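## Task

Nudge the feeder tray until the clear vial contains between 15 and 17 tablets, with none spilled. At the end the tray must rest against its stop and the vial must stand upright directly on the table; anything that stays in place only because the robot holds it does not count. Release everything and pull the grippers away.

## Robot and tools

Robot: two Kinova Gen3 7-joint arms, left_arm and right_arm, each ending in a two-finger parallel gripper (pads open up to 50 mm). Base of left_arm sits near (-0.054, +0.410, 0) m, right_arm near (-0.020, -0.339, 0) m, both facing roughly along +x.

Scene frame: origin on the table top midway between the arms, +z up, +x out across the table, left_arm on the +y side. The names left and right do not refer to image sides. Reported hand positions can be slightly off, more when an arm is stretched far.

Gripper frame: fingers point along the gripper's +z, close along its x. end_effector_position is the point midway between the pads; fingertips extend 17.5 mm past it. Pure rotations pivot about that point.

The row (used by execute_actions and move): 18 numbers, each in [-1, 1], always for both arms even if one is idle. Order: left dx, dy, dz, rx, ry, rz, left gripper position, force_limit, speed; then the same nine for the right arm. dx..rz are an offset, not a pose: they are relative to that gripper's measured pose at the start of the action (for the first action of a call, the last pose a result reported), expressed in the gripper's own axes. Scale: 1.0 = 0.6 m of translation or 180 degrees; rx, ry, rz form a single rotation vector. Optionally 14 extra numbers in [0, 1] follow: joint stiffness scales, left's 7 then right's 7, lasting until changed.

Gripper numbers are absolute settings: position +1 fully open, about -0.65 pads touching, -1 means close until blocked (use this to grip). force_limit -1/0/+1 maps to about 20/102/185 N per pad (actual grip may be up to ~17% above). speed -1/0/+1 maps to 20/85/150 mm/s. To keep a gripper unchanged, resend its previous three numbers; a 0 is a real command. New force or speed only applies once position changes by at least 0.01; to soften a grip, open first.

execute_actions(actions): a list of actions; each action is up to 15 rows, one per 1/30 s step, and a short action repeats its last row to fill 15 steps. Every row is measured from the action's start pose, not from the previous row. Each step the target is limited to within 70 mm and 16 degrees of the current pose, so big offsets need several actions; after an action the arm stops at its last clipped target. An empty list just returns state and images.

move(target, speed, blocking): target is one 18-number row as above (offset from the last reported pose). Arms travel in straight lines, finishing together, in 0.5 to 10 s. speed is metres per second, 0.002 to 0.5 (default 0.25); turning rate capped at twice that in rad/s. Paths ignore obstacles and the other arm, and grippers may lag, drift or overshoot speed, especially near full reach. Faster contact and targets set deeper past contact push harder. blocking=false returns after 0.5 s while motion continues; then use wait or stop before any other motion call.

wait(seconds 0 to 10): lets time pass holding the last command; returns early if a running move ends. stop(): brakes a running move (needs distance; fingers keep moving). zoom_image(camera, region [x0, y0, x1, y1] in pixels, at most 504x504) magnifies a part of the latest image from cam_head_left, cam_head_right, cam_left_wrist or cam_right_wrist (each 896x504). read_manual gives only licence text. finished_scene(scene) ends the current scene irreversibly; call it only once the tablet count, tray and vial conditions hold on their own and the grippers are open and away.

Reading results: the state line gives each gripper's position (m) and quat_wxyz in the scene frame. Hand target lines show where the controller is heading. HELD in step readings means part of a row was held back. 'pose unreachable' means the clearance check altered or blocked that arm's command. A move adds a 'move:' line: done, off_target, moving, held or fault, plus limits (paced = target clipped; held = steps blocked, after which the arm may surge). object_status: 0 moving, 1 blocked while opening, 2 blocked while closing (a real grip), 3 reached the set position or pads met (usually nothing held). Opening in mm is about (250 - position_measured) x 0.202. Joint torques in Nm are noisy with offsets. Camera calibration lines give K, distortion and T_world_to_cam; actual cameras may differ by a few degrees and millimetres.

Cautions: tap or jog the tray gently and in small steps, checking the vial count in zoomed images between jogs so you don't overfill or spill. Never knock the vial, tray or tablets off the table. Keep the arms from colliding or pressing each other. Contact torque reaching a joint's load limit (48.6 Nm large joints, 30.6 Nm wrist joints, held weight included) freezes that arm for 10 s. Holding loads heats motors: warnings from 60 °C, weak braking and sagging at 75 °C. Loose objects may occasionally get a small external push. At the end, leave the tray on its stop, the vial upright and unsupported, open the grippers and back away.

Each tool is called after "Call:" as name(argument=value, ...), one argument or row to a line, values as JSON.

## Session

Call:
execute_actions(
  actions=[],
)

Scene clock: 0.00 s.
left_arm: end_effector_position=(+0.5994, +0.6932, +0.3868) position_measured=3 object_status=3 end_effector_quat_wxyz=(+0.011, +0.827, -0.376, +0.418) | right_arm: end_effector_position=(+0.4028, -0.2834, +0.1803) position_measured=3 object_status=3 end_effector_quat_wxyz=(-0.000, +0.660, +0.752, +0.001)
Joint positions: left_arm=[-1.193  0.798  1.075  1.086  0.003  1.026 -1.382] | right_arm=[-0.056  0.433  0.     1.655 -0.003  1.052  1.517]
Joint velocities: left_arm=[-0.     0.     0.001 -0.     0.     0.    -0.   ] | right_arm=[-0.    -0.    -0.002  0.    -0.     0.     0.001]
Joint torques (N m, as the joint torque sensors report them, + toward a larger angle): no reading
Motor temperatures (°C, as the motors report them): left_arm=[35 34 30 38 43 43 43] | right_arm=[37 34 31 34 42 40 43]
Hand target (left_arm): +0.599, +0.693, +0.387; +0.011, +0.827, -0.376, +0.418
Hand target (right_arm): +0.403, -0.283, +0.180; -0.000, +0.660, +0.752, +0.001
Joint stiffness scale: left_arm=[1. 1. 1. 1. 1. 1. 1.] | right_arm=[1. 1. 1. 1. 1. 1. 1.]
camera_calibration (this result's frames):
cam_left_wrist: T_world_to_cam=[[0.32569, -0.60577, 0.725926, -0.064726], [-0.64746, -0.70241, -0.295661, 1.01989], [0.689001, -0.373714, -0.62098, 0.24747], [0, 0, 0, 1]] pos_world=[0.510909, 0.769652, 0.502201]

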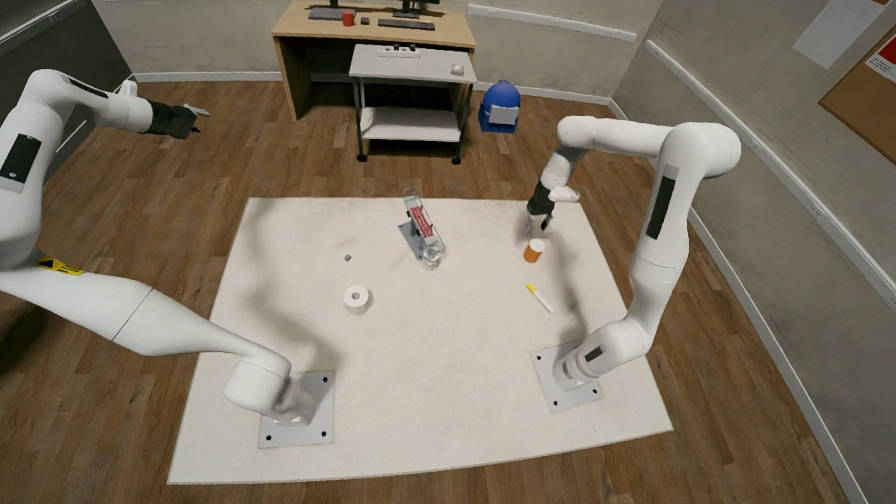

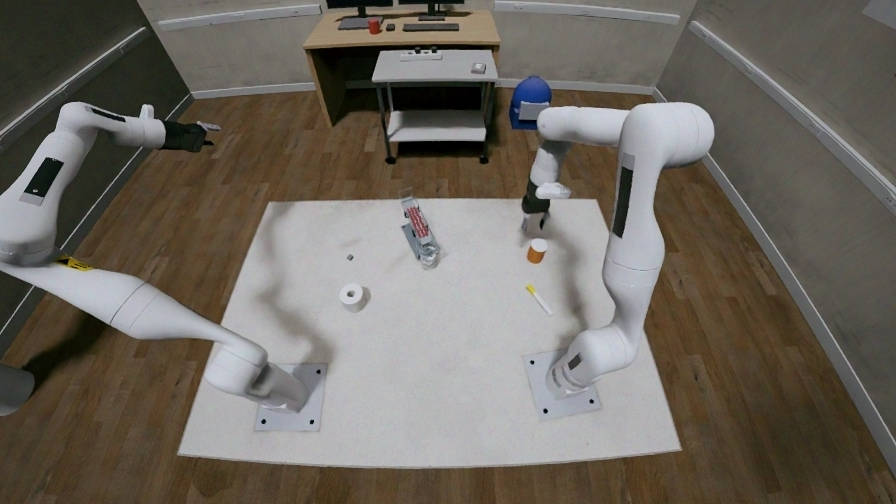

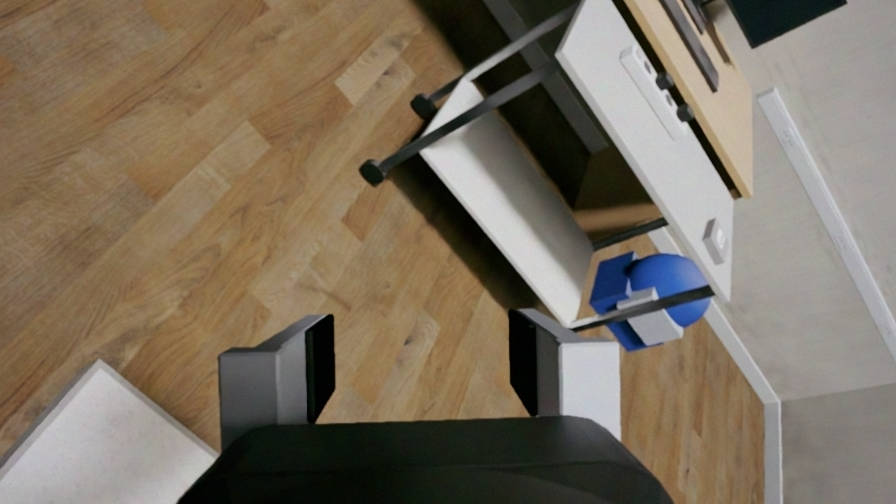

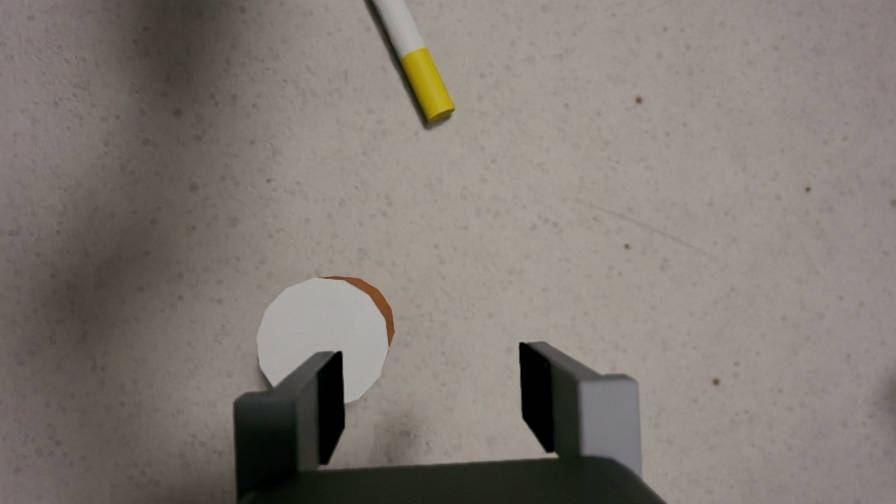

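Call:
zoom_image(
  camera="cam_head_left",
  region=[385,180,465,280],
)

Call:
move(
  target=[0,0,0,0,0,0,1,0,0,0.48,0.352,-0.117,-0.027,0.39,-0.16,-0.7,0,0],
  speed=0.3,
)

Call:
zoom_image(
  camera="cam_head_right",
  region=[385,180,465,280],
)

Region (385, 180, 465, 280) of cam_head_left's 896x504 image, scaled by 5.040, with more detail than that image has; it fills the left 403 columns of this view, and the rest is white.

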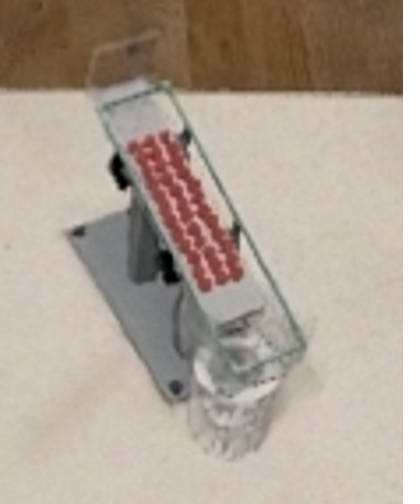

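Scene clock: 3.37 s.
left_arm: end_effector_position=(+0.5994, +0.6932, +0.3868) position_measured=3 object_status=3 end_effector_quat_wxyz=(+0.011, +0.827, -0.376, +0.418) | right_arm: end_effector_position=(+0.5773, +0.0271, +0.2487) position_measured=253 object_status=3 end_effector_quat_wxyz=(-0.395, +0.347, +0.748, +0.407)
Joint positions: left_arm=[-1.193  0.798  1.075  1.086  0.003  1.026 -1.382] | right_arm=[ 0.023  1.354 -0.487  0.22  -0.729  1.698  1.963]
Joint velocities: left_arm=[-0.    -0.001 -0.001 -0.    -0.    -0.001  0.001] | right_arm=[-0.008  0.016 -0.003 -0.027 -0.001  0.012 -0.009]
Joint torques (N m, as the joint torque sensors report them, + toward a larger angle): left_arm=[ -0.27 -20.23   7.35  -9.25   1.64  -1.37   0.49] | right_arm=[  0.07 -28.76  -4.05  -7.38  -3.     0.07  -0.14]
Motor temperatures (°C, as the motors report them): left_arm=[35 34 30 38 43 43 43] | right_arm=[37 35 31 34 42 40 43]
Hand target (left_arm): +0.599, +0.693, +0.387; +0.011, +0.827, -0.376, +0.418
Hand target (right_arm): +0.574, +0.029, +0.251; -0.401, +0.344, +0.745, +0.407
Off the commanded pose (left_arm): 0.000 m, 0 deg.
Off the commanded pose (right_arm): 0.004 m, 1 deg.
Joint stiffness scale: left_arm=[1. 1. 1. 1. 1. 1. 1.] | right_arm=[1. 1. 1. 1. 1. 1. 1.]
move: off_target (right_arm)
camera_calibration (this result's frames):
cam_left_wrist: T_world_to_cam=[[0.32569, -0.60577, 0.725926, -0.0647257], [-0.64746, -0.70241, -0.295662, 1.01989], [0.689001, -0.373714, -0.62098, 0.24747], [0, 0, 0, 1]] pos_world=[0.510909, 0.769652, 0.502201]
cam_right_wrist: T_world_to_cam=[[-0.39362, 0.19091, 0.899231, -0.00159526], [0.862294, 0.41571, 0.289195, -0.548724], [-0.318609, 0.889235, -0.328252, 0.411292], [0, 0, 0, 1]] pos_world=[0.603575, -0.137321, 0.29513]

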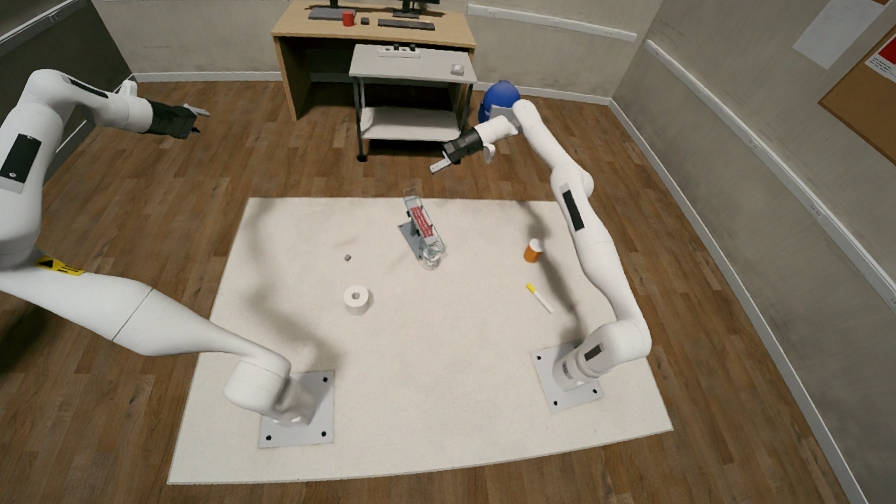

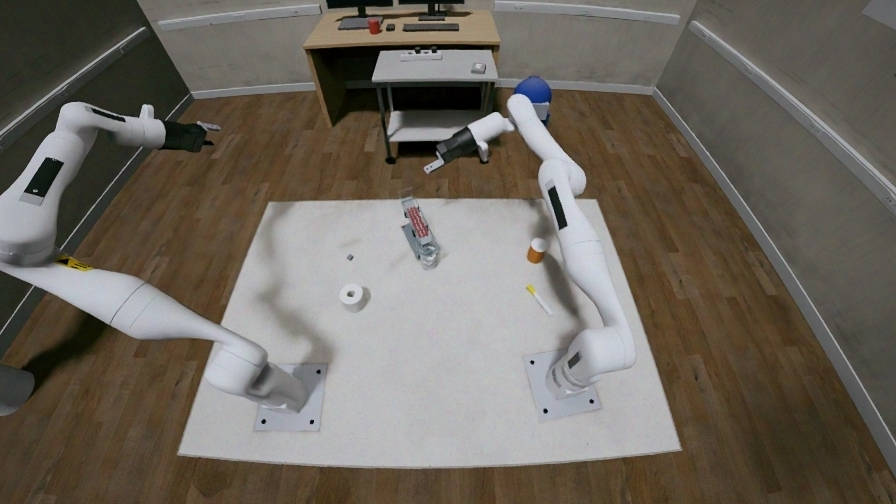

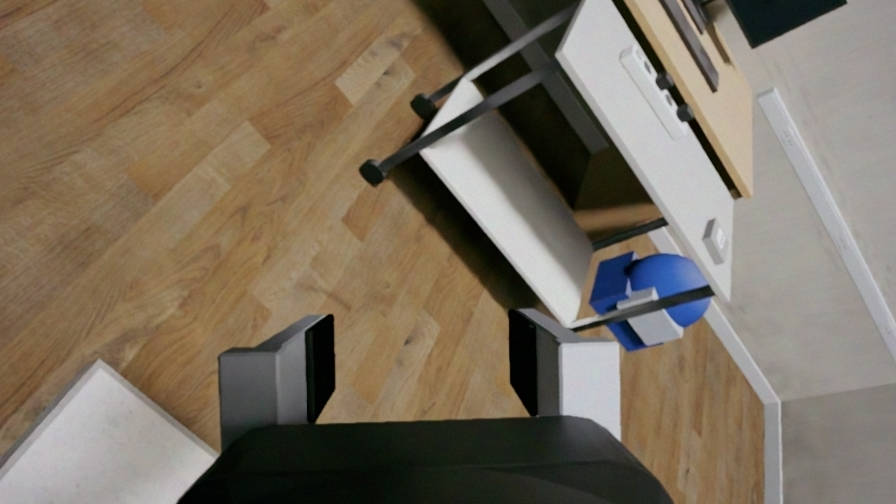

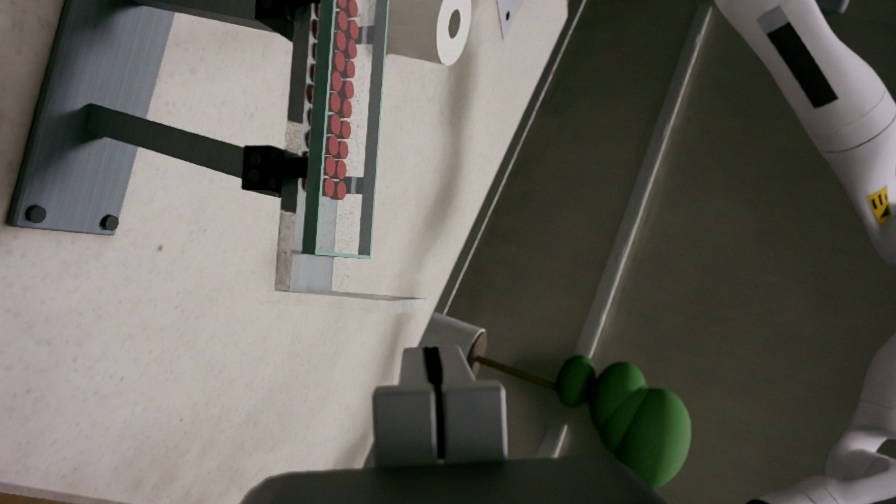

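Region (385, 180, 465, 280) of cam_head_right's 896x504 image, scaled by 5.040, with more detail than that image has; it fills the left 403 columns of this view, and the rest is white.

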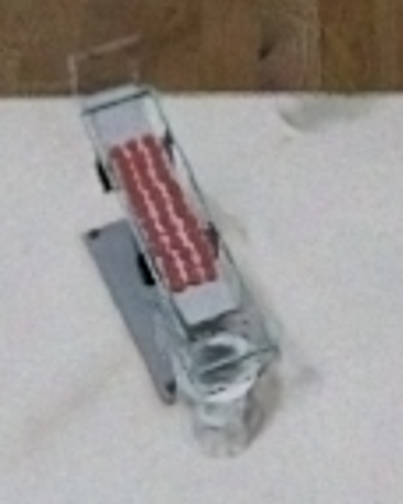

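Call:
move(
  target=[0,0,0,0,0,0,1,0,0,0.03,-0.12,-0.03,0,0,0.03,-0.7,0,0],
)

Call:
zoom_image(
  camera="cam_right_wrist",
  region=[50,0,450,400],
)

Call:
move(
  target=[0,0,0,0,0,0,1,0,0,-0.07,0.145,0.05,0,0,0,-0.7,0,0],
)

Call:
move(
  target=[0,0,0,0,0,0,1,0,0,0,0,0.115,0,0,0,-0.7,0,0],
  speed=0.12,
)

Scene clock: 4.77 s.
left_arm: end_effector_position=(+0.5994, +0.6932, +0.3868) position_measured=3 object_status=3 end_effector_quat_wxyz=(+0.011, +0.827, -0.376, +0.418) | right_arm: end_effector_position=(+0.5134, -0.0182, +0.2434) position_measured=253 object_status=3 end_effector_quat_wxyz=(-0.414, +0.383, +0.732, +0.381)
Joint positions: left_arm=[-1.193  0.798  1.075  1.086  0.003  1.026 -1.382] | right_arm=[ 0.205  1.103 -0.497  0.873 -0.741  1.479  2.139]
Joint velocities: left_arm=[ 0.    -0.001  0.001 -0.     0.     0.     0.001] | right_arm=[ 0.004 -0.002 -0.005  0.002  0.001 -0.001 -0.   ]
Joint torques (N m, as the joint torque sensors report them, + toward a larger angle): left_arm=[ -0.33 -20.5    7.36  -9.53   1.63  -1.42   0.52] | right_arm=[ -0.06 -25.52  -5.18  -6.82  -2.95   0.77  -0.25]
Motor temperatures (°C, as the motors report them): left_arm=[35 34 30 38 43 43 43] | right_arm=[37 35 31 34 42 40 43]
Hand target (left_arm): +0.599, +0.693, +0.387; +0.011, +0.827, -0.376, +0.418
Hand target (right_arm): +0.515, -0.016, +0.247; -0.413, +0.382, +0.730, +0.387
Off the commanded pose (left_arm): 0.000 m, 0 deg.
Off the commanded pose (right_arm): 0.004 m, 1 deg.
Joint stiffness scale: left_arm=[1. 1. 1. 1. 1. 1. 1.] | right_arm=[1. 1. 1. 1. 1. 1. 1.]
move: off_target (right_arm)
camera_calibration (this result's frames):
cam_left_wrist: T_world_to_cam=[[0.32569, -0.60577, 0.725926, -0.0647259], [-0.64746, -0.70241, -0.295661, 1.01989], [0.689001, -0.373714, -0.62098, 0.24747], [0, 0, 0, 1]] pos_world=[0.510909, 0.769652, 0.502201]
cam_right_wrist: T_world_to_cam=[[-0.306827, 0.238141, 0.921491, -0.0624487], [0.895614, 0.399876, 0.194871, -0.467716], [-0.322075, 0.885092, -0.335976, 0.433053], [0, 0, 0, 1]] pos_world=[0.539208, -0.181392, 0.294185]

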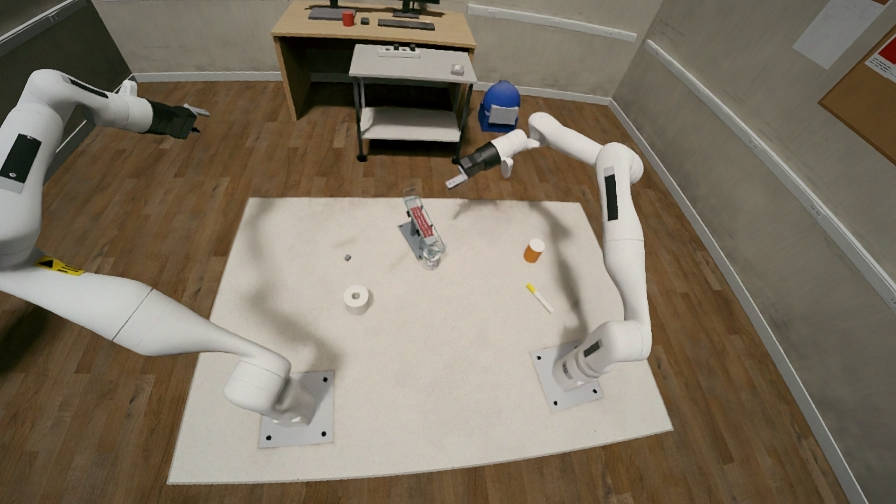

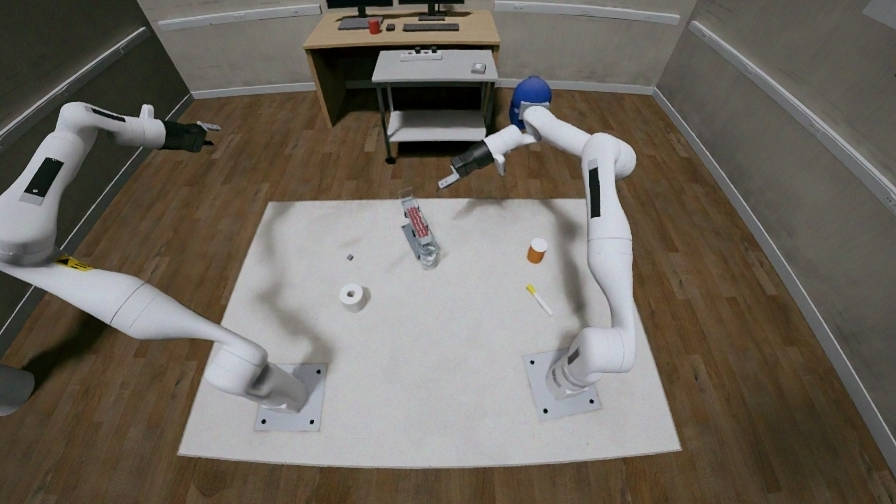

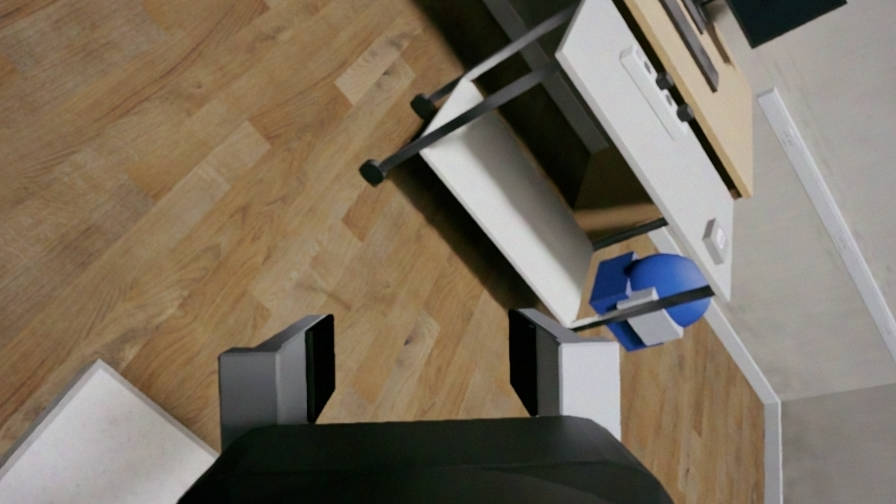

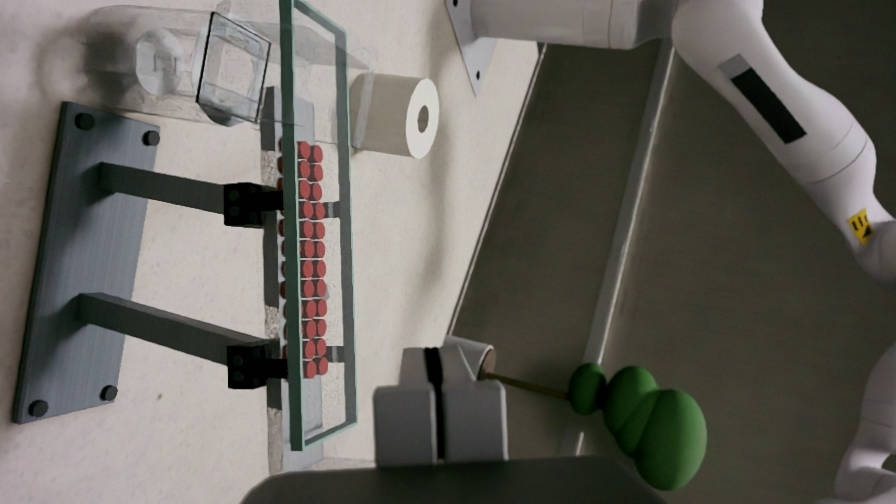

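Region (50, 0, 450, 400) of cam_right_wrist's 896x504 image, scaled by 1.260.

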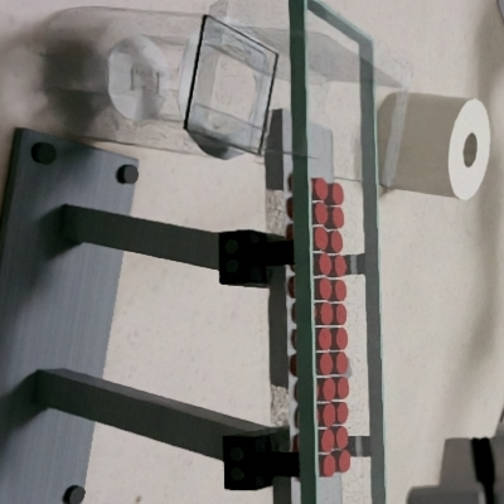

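Scene clock: 6.10 s.
left_arm: end_effector_position=(+0.5994, +0.6932, +0.3868) position_measured=3 object_status=3 end_effector_quat_wxyz=(+0.011, +0.827, -0.376, +0.418) | right_arm: end_effector_position=(+0.5963, +0.0342, +0.2171) position_measured=253 object_status=3 end_effector_quat_wxyz=(-0.400, +0.392, +0.727, +0.398)
Joint positions: left_arm=[-1.193  0.798  1.075  1.086  0.003  1.026 -1.382] | right_arm=[-0.016  1.468 -0.466  0.037 -0.74   1.72   1.842]
Joint velocities: left_arm=[-0.    -0.001  0.     0.001 -0.     0.     0.   ] | right_arm=[-0.001  0.002  0.001 -0.001 -0.001 -0.    -0.001]
Joint torques (N m, as the joint torque sensors report them, + toward a larger angle): left_arm=[ -0.65 -20.05   7.27  -9.44   1.55  -1.34   0.36] | right_arm=[ -0.04 -29.91  -2.79  -7.64  -3.01  -0.03  -0.11]
Motor temperatures (°C, as the motors report them): left_arm=[35 34 30 38 43 43 43] | right_arm=[37 35 31 34 42 40 43]
Hand target (left_arm): +0.599, +0.693, +0.387; +0.011, +0.827, -0.376, +0.418
Hand target (right_arm): +0.594, +0.034, +0.216; -0.403, +0.392, +0.728, +0.393
Off the commanded pose (left_arm): 0.000 m, 0 deg.
Off the commanded pose (right_arm): 0.002 m, 3 deg.
Joint stiffness scale: left_arm=[1. 1. 1. 1. 1. 1. 1.] | right_arm=[1. 1. 1. 1. 1. 1. 1.]
elbow stopped short (right arm): the move would have taken joint 4 (elbow) straighter than the controller allows; a more bent joint 4 avoids this.
move: off_target (right_arm)
camera_calibration (this result's frames):
cam_left_wrist: T_world_to_cam=[[0.32569, -0.60577, 0.725926, -0.064726], [-0.64746, -0.70241, -0.295661, 1.01989], [0.689001, -0.373714, -0.62098, 0.24747], [0, 0, 0, 1]] pos_world=[0.510909, 0.769652, 0.502201]
cam_right_wrist: T_world_to_cam=[[-0.316895, 0.241318, 0.917247, -0.0183978], [0.906722, 0.360812, 0.218333, -0.568125], [-0.278266, 0.900877, -0.333148, 0.377288], [0, 0, 0, 1]] pos_world=[0.614288, -0.130464, 0.266609]

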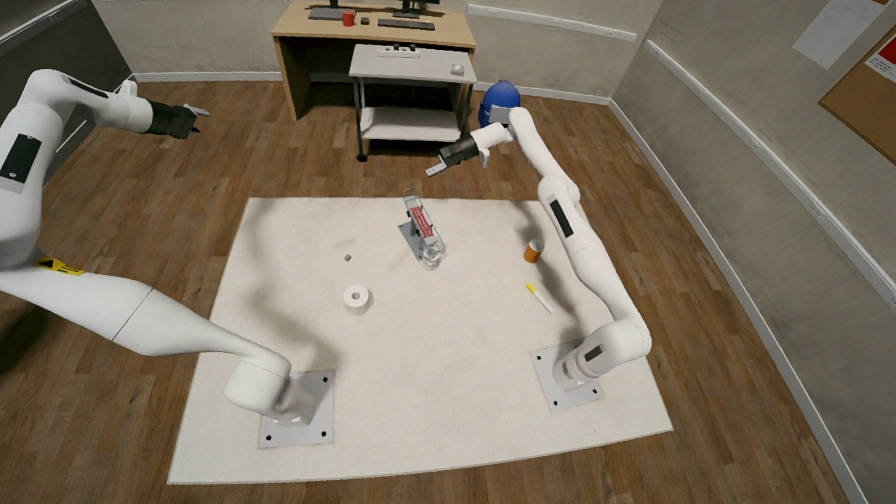

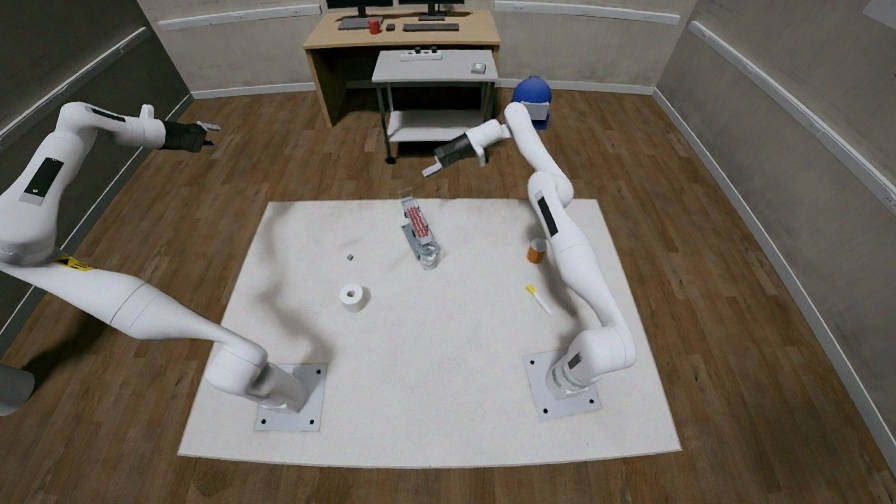

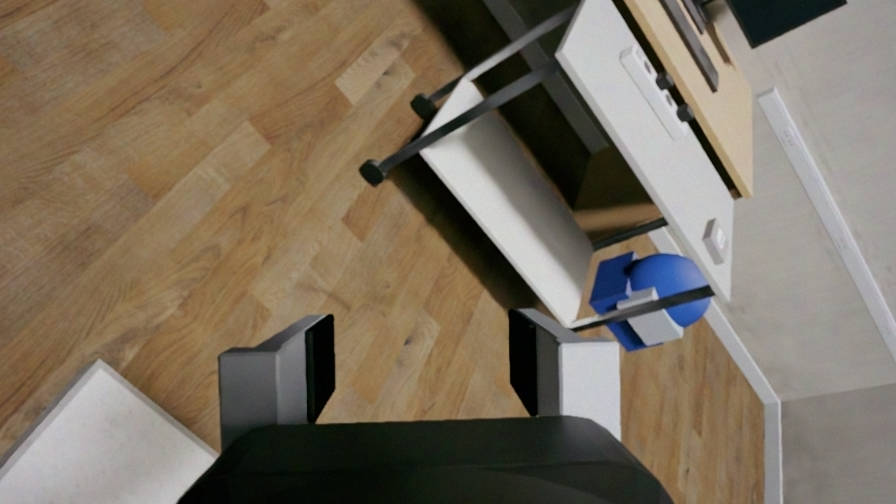

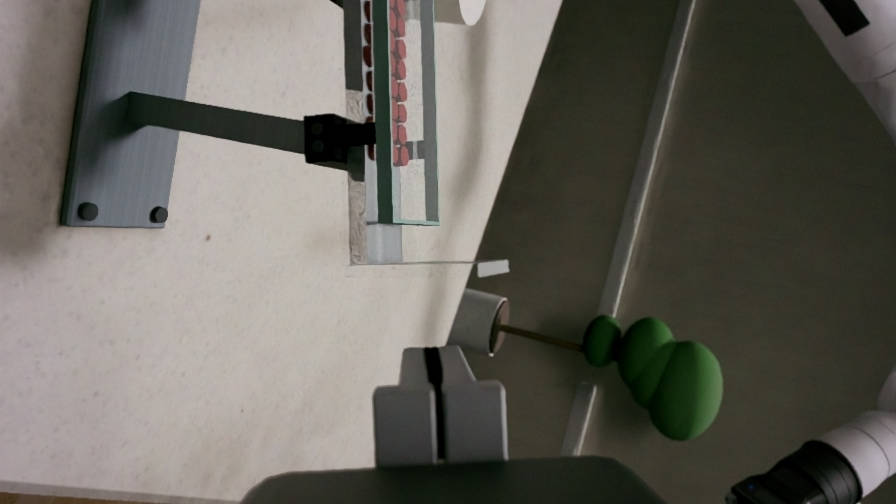

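Scene clock: 7.20 s.
left_arm: end_effector_position=(+0.5994, +0.6932, +0.3868) position_measured=3 object_status=3 end_effector_quat_wxyz=(+0.011, +0.827, -0.376, +0.418) | right_arm: end_effector_position=(+0.5755, +0.0956, +0.1904) position_measured=253 object_status=3 end_effector_quat_wxyz=(-0.403, +0.392, +0.727, +0.394)
Joint positions: left_arm=[-1.193  0.798  1.075  1.086  0.003  1.026 -1.382] | right_arm=[-0.051  1.396 -0.466  0.317 -0.74   1.513  1.945]
Joint velocities: left_arm=[-0.    -0.001 -0.002 -0.002  0.    -0.     0.   ] | right_arm=[ 0.003 -0.012 -0.     0.012  0.001 -0.005  0.004]
Joint torques (N m, as the joint torque sensors report them, + toward a larger angle): left_arm=[ -0.26 -20.04   7.37  -9.45   1.74  -1.56   0.23] | right_arm=[  0.22 -29.48  -4.11  -7.91  -3.03   0.18  -0.4 ]
Motor temperatures (°C, as the motors report them): left_arm=[35 34 30 38 43 43 43] | right_arm=[37 35 31 34 42 40 43]
Hand target (left_arm): +0.599, +0.693, +0.387; +0.011, +0.827, -0.376, +0.418
Hand target (right_arm): +0.578, +0.096, +0.192; -0.400, +0.392, +0.727, +0.397
Off the commanded pose (left_arm): 0.000 m, 0 deg.
Off the commanded pose (right_arm): 0.003 m, 1 deg.
Joint stiffness scale: left_arm=[1. 1. 1. 1. 1. 1. 1.] | right_arm=[1. 1. 1. 1. 1. 1. 1.]
move: done
camera_calibration (this result's frames):
cam_left_wrist: T_world_to_cam=[[0.32569, -0.60577, 0.725926, -0.0647257], [-0.64746, -0.70241, -0.295662, 1.01989], [0.689001, -0.373714, -0.62098, 0.24747], [0, 0, 0, 1]] pos_world=[0.510909, 0.769652, 0.502201]
cam_right_wrist: T_world_to_cam=[[-0.310913, 0.24294, 0.918865, -0.0192357], [0.906565, 0.366146, 0.209945, -0.564374], [-0.285434, 0.898286, -0.33408, 0.311805], [0, 0, 0, 1]] pos_world=[0.594661, -0.0687741, 0.240331]

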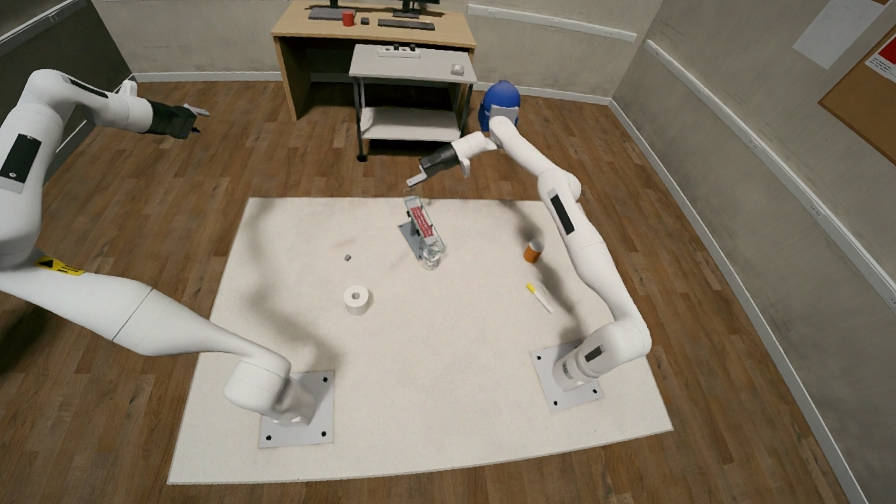

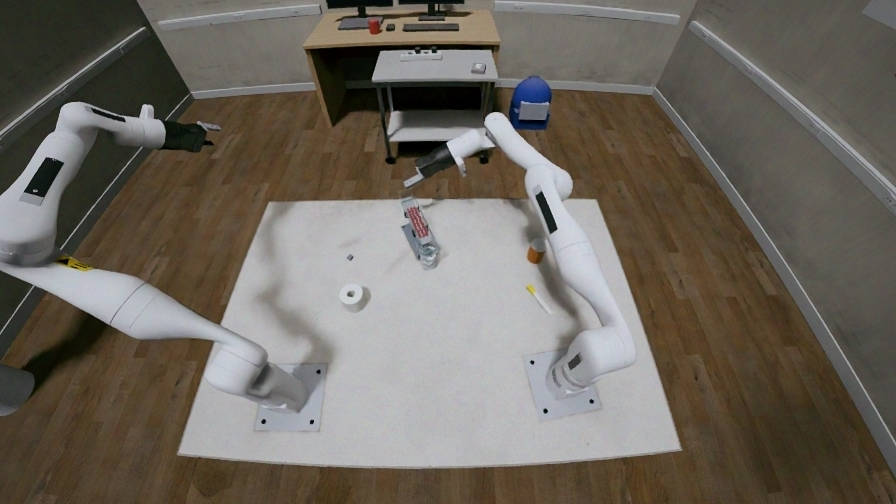

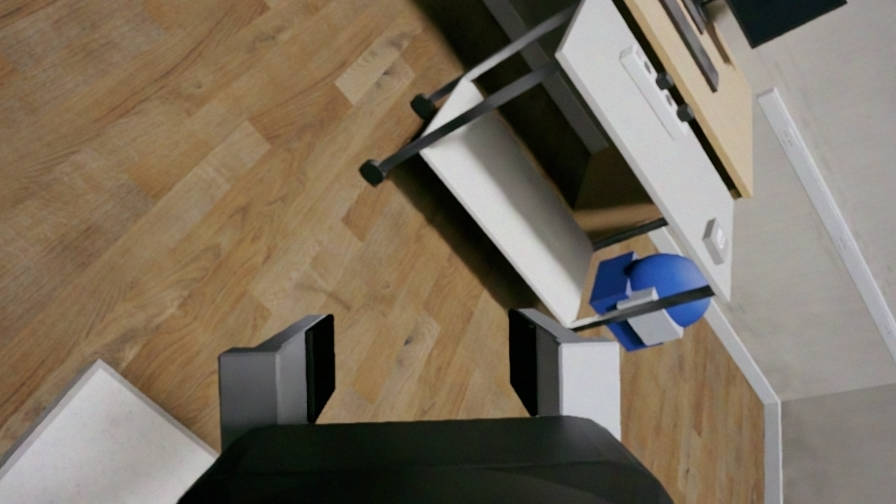

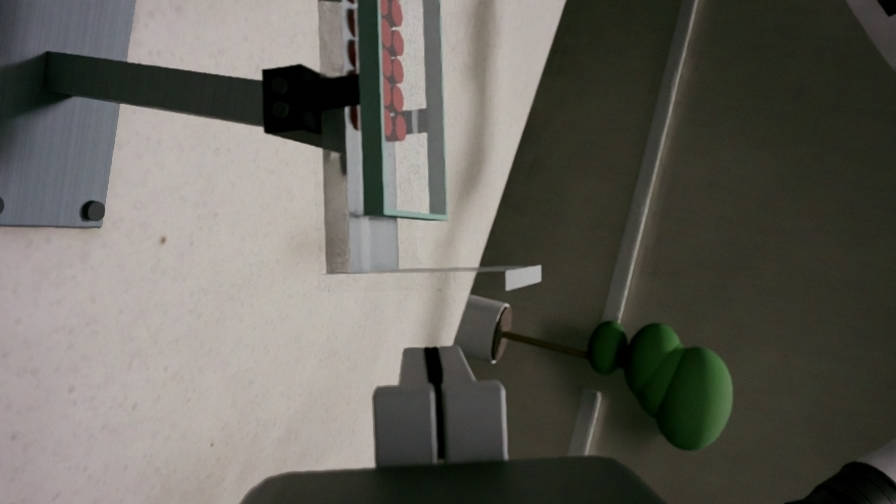

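12 rows; need about 7 rows' advance.

Call:
execute_actions(
  actions=[
    [[0,0,0,0,0,0,1,0,0,0,-0.015,0.02,0,0,0,-0.7,0,0]],
    [[0,0,0,0,0,0,1,0,0,0,-0.026,0,0,0,0,-0.7,0,0]],
    [[0,0,0,0,0,0,1,0,0,0,0.025,0,0,0,0,-0.7,0,0]],
    [[0,0,0,0,0,0,1,0,0,0,-0.031,0,0,0,0,-0.7,0,0]],
    [[0,0,0,0,0,0,1,0,0,0,0.025,0,0,0,0,-0.7,0,0]],
  ],
)

Call:
zoom_image(
  camera="cam_head_left",
  region=[385,180,465,280],
)

Scene clock: 10.00 s.
left_arm: end_effector_position=(+0.5994, +0.6932, +0.3868) position_measured=3 object_status=3 end_effector_quat_wxyz=(+0.011, +0.827, -0.376, +0.418) | right_arm: end_effector_position=(+0.5661, +0.1021, +0.1819) position_measured=253 object_status=3 end_effector_quat_wxyz=(-0.398, +0.396, +0.727, +0.396)
Joint positions: left_arm=[-1.193  0.798  1.075  1.086  0.003  1.026 -1.382] | right_arm=[-0.03   1.341 -0.474  0.485 -0.742  1.414  2.013]
Joint velocities: left_arm=[ 0.     0.    -0.    -0.    -0.    -0.001 -0.001] | right_arm=[-0.012  0.02   0.006 -0.022  0.     0.01  -0.004]
Joint torques (N m, as the joint torque sensors report them, + toward a larger angle): left_arm=[ -0.14 -20.05   7.13  -9.41   1.54  -1.56   0.32] | right_arm=[ -0.29 -29.11  -4.95  -7.94  -2.91   0.41  -0.18]
Motor temperatures (°C, as the motors report them): left_arm=[35 34 30 38 43 43 43] | right_arm=[37 35 31 34 42 40 43]
Hand target (left_arm): +0.599, +0.693, +0.387; +0.011, +0.827, -0.376, +0.418
Hand target (right_arm): +0.564, +0.101, +0.177; -0.399, +0.397, +0.729, +0.390
Off the commanded pose (left_arm): 0.000 m, 0 deg.
Off the commanded pose (right_arm): 0.005 m, 1 deg.
Joint stiffness scale: left_arm=[1. 1. 1. 1. 1. 1. 1.] | right_arm=[1. 1. 1. 1. 1. 1. 1.]
Step readings (end_effector_position; steps 1 to 15: 1st action; 16 to 30: 2nd action; 31 to 45: 3rd action; 46 to 60: 4th action; 61 to 75: 5th action):
0: left_arm (+0.5994, +0.6932, +0.3868) | right_arm (+0.5755, +0.0955, +0.1909)
1: left_arm (+0.5994, +0.6932, +0.3868) | right_arm (+0.5754, +0.0956, +0.1907)
2: left_arm (+0.5994, +0.6932, +0.3868) | right_arm (+0.5744, +0.0964, +0.1893)
4: left_arm (+0.5994, +0.6932, +0.3868) | right_arm (+0.5693, +0.0995, +0.1835)
8: left_arm (+0.5994, +0.6932, +0.3868) | right_arm (+0.5626, +0.1024, +0.1779)
15: left_arm (+0.5994, +0.6932, +0.3868) | right_arm (+0.5622, +0.1016, +0.1797)
16: left_arm (+0.5994, +0.6932, +0.3868) | right_arm (+0.5621, +0.1015, +0.1797)
17: left_arm (+0.5994, +0.6932, +0.3868) | right_arm (+0.5606, +0.1011, +0.1788)
19: left_arm (+0.5994, +0.6932, +0.3868) | right_arm (+0.5544, +0.0996, +0.1746)
23: left_arm (+0.5994, +0.6932, +0.3868) | right_arm (+0.5498, +0.0976, +0.1716)
30: left_arm (+0.5994, +0.6932, +0.3868) | right_arm (+0.5503, +0.0957, +0.1734)
31: left_arm (+0.5994, +0.6932, +0.3868) | right_arm (+0.5507, +0.0956, +0.1736)
32: left_arm (+0.5994, +0.6932, +0.3868) | right_arm (+0.5528, +0.0962, +0.1746)
34: left_arm (+0.5994, +0.6932, +0.3868) | right_arm (+0.5603, +0.0980, +0.1794)
38: left_arm (+0.5994, +0.6932, +0.3868) | right_arm (+0.5658, +0.1002, +0.1841)
45: left_arm (+0.5994, +0.6932, +0.3868) | right_arm (+0.5656, +0.1024, +0.1816)
46: left_arm (+0.5994, +0.6932, +0.3868) | right_arm (+0.5653, +0.1025, +0.1812)
47: left_arm (+0.5994, +0.6932, +0.3868) | right_arm (+0.5631, +0.1021, +0.1803)
49: left_arm (+0.5994, +0.6932, +0.3868) | right_arm (+0.5560, +0.1004, +0.1754)
53: left_arm (+0.5994, +0.6932, +0.3868) | right_arm (+0.5501, +0.0980, +0.1713)
60: left_arm (+0.5994, +0.6932, +0.3868) | right_arm (+0.5508, +0.0954, +0.1737)
61: left_arm (+0.5994, +0.6932, +0.3868) | right_arm (+0.5511, +0.0953, +0.1740)
62: left_arm (+0.5994, +0.6932, +0.3868) | right_arm (+0.5534, +0.0959, +0.1751)
64: left_arm (+0.5994, +0.6932, +0.3868) | right_arm (+0.5609, +0.0977, +0.1799)
68: left_arm (+0.5994, +0.6932, +0.3868) | right_arm (+0.5662, +0.0999, +0.1844)
75: end_effector_position above
camera_calibration (this result's frames):
cam_left_wrist: T_world_to_cam=[[0.32569, -0.60577, 0.725926, -0.0647258], [-0.64746, -0.70241, -0.295662, 1.01989], [0.689001, -0.373714, -0.62098, 0.24747], [0, 0, 0, 1]] pos_world=[0.510909, 0.769652, 0.502201]
cam_right_wrist: T_world_to_cam=[[-0.314023, 0.251309, 0.915551, -0.0144521], [0.909542, 0.356163, 0.214199, -0.557899], [-0.272255, 0.899995, -0.34042, 0.293947], [0, 0, 0, 1]] pos_world=[0.582923, -0.0622157, 0.232798]

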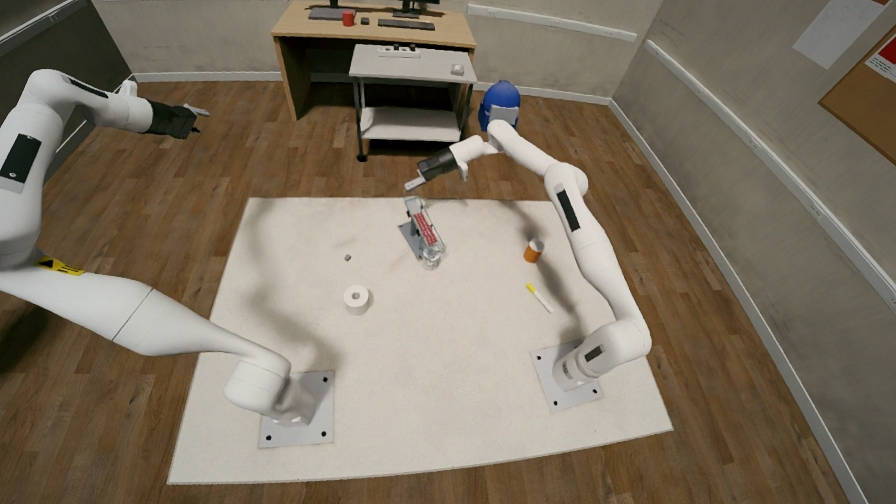

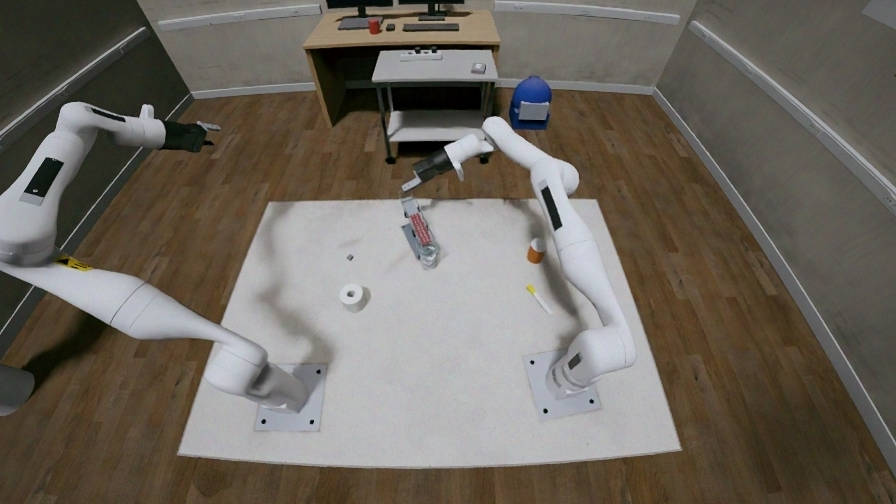

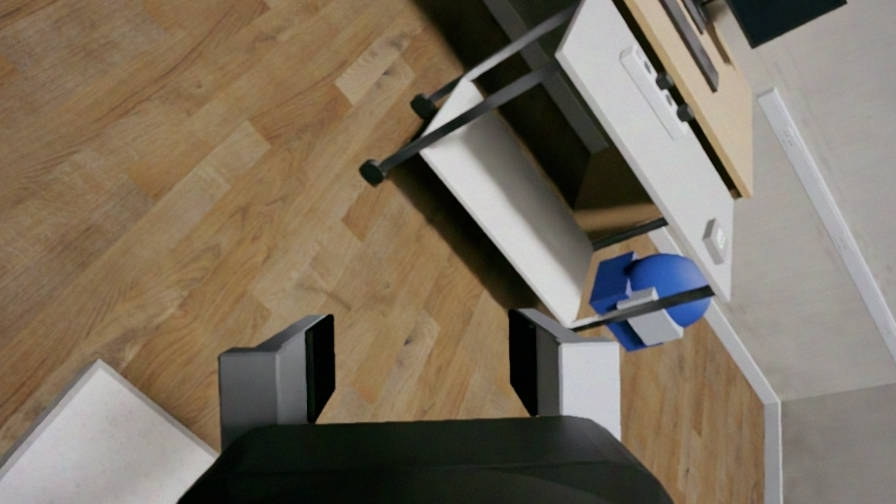

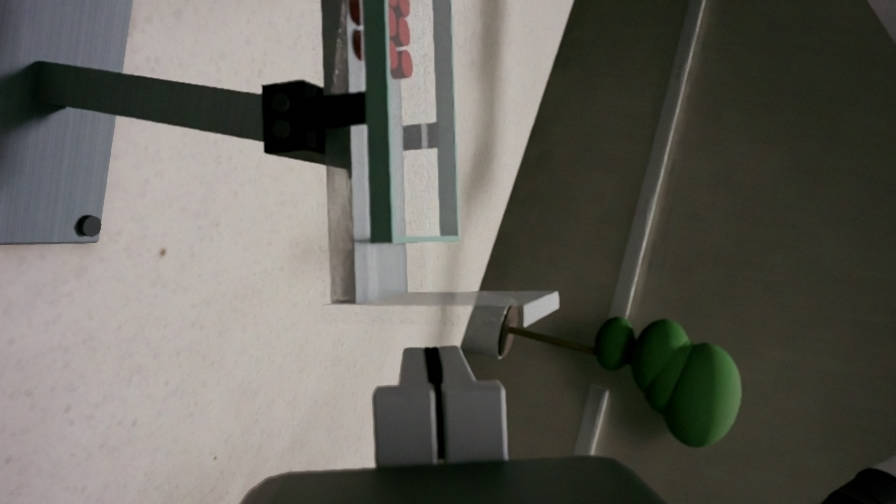

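Region (385, 180, 465, 280) of cam_head_left's 896x504 image, scaled by 5.040, with more detail than that image has; it fills the left 403 columns of this view, and the rest is white.

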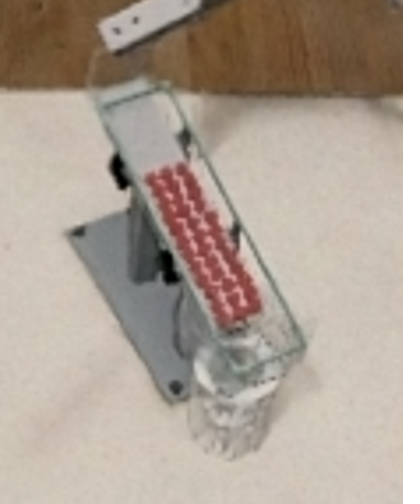

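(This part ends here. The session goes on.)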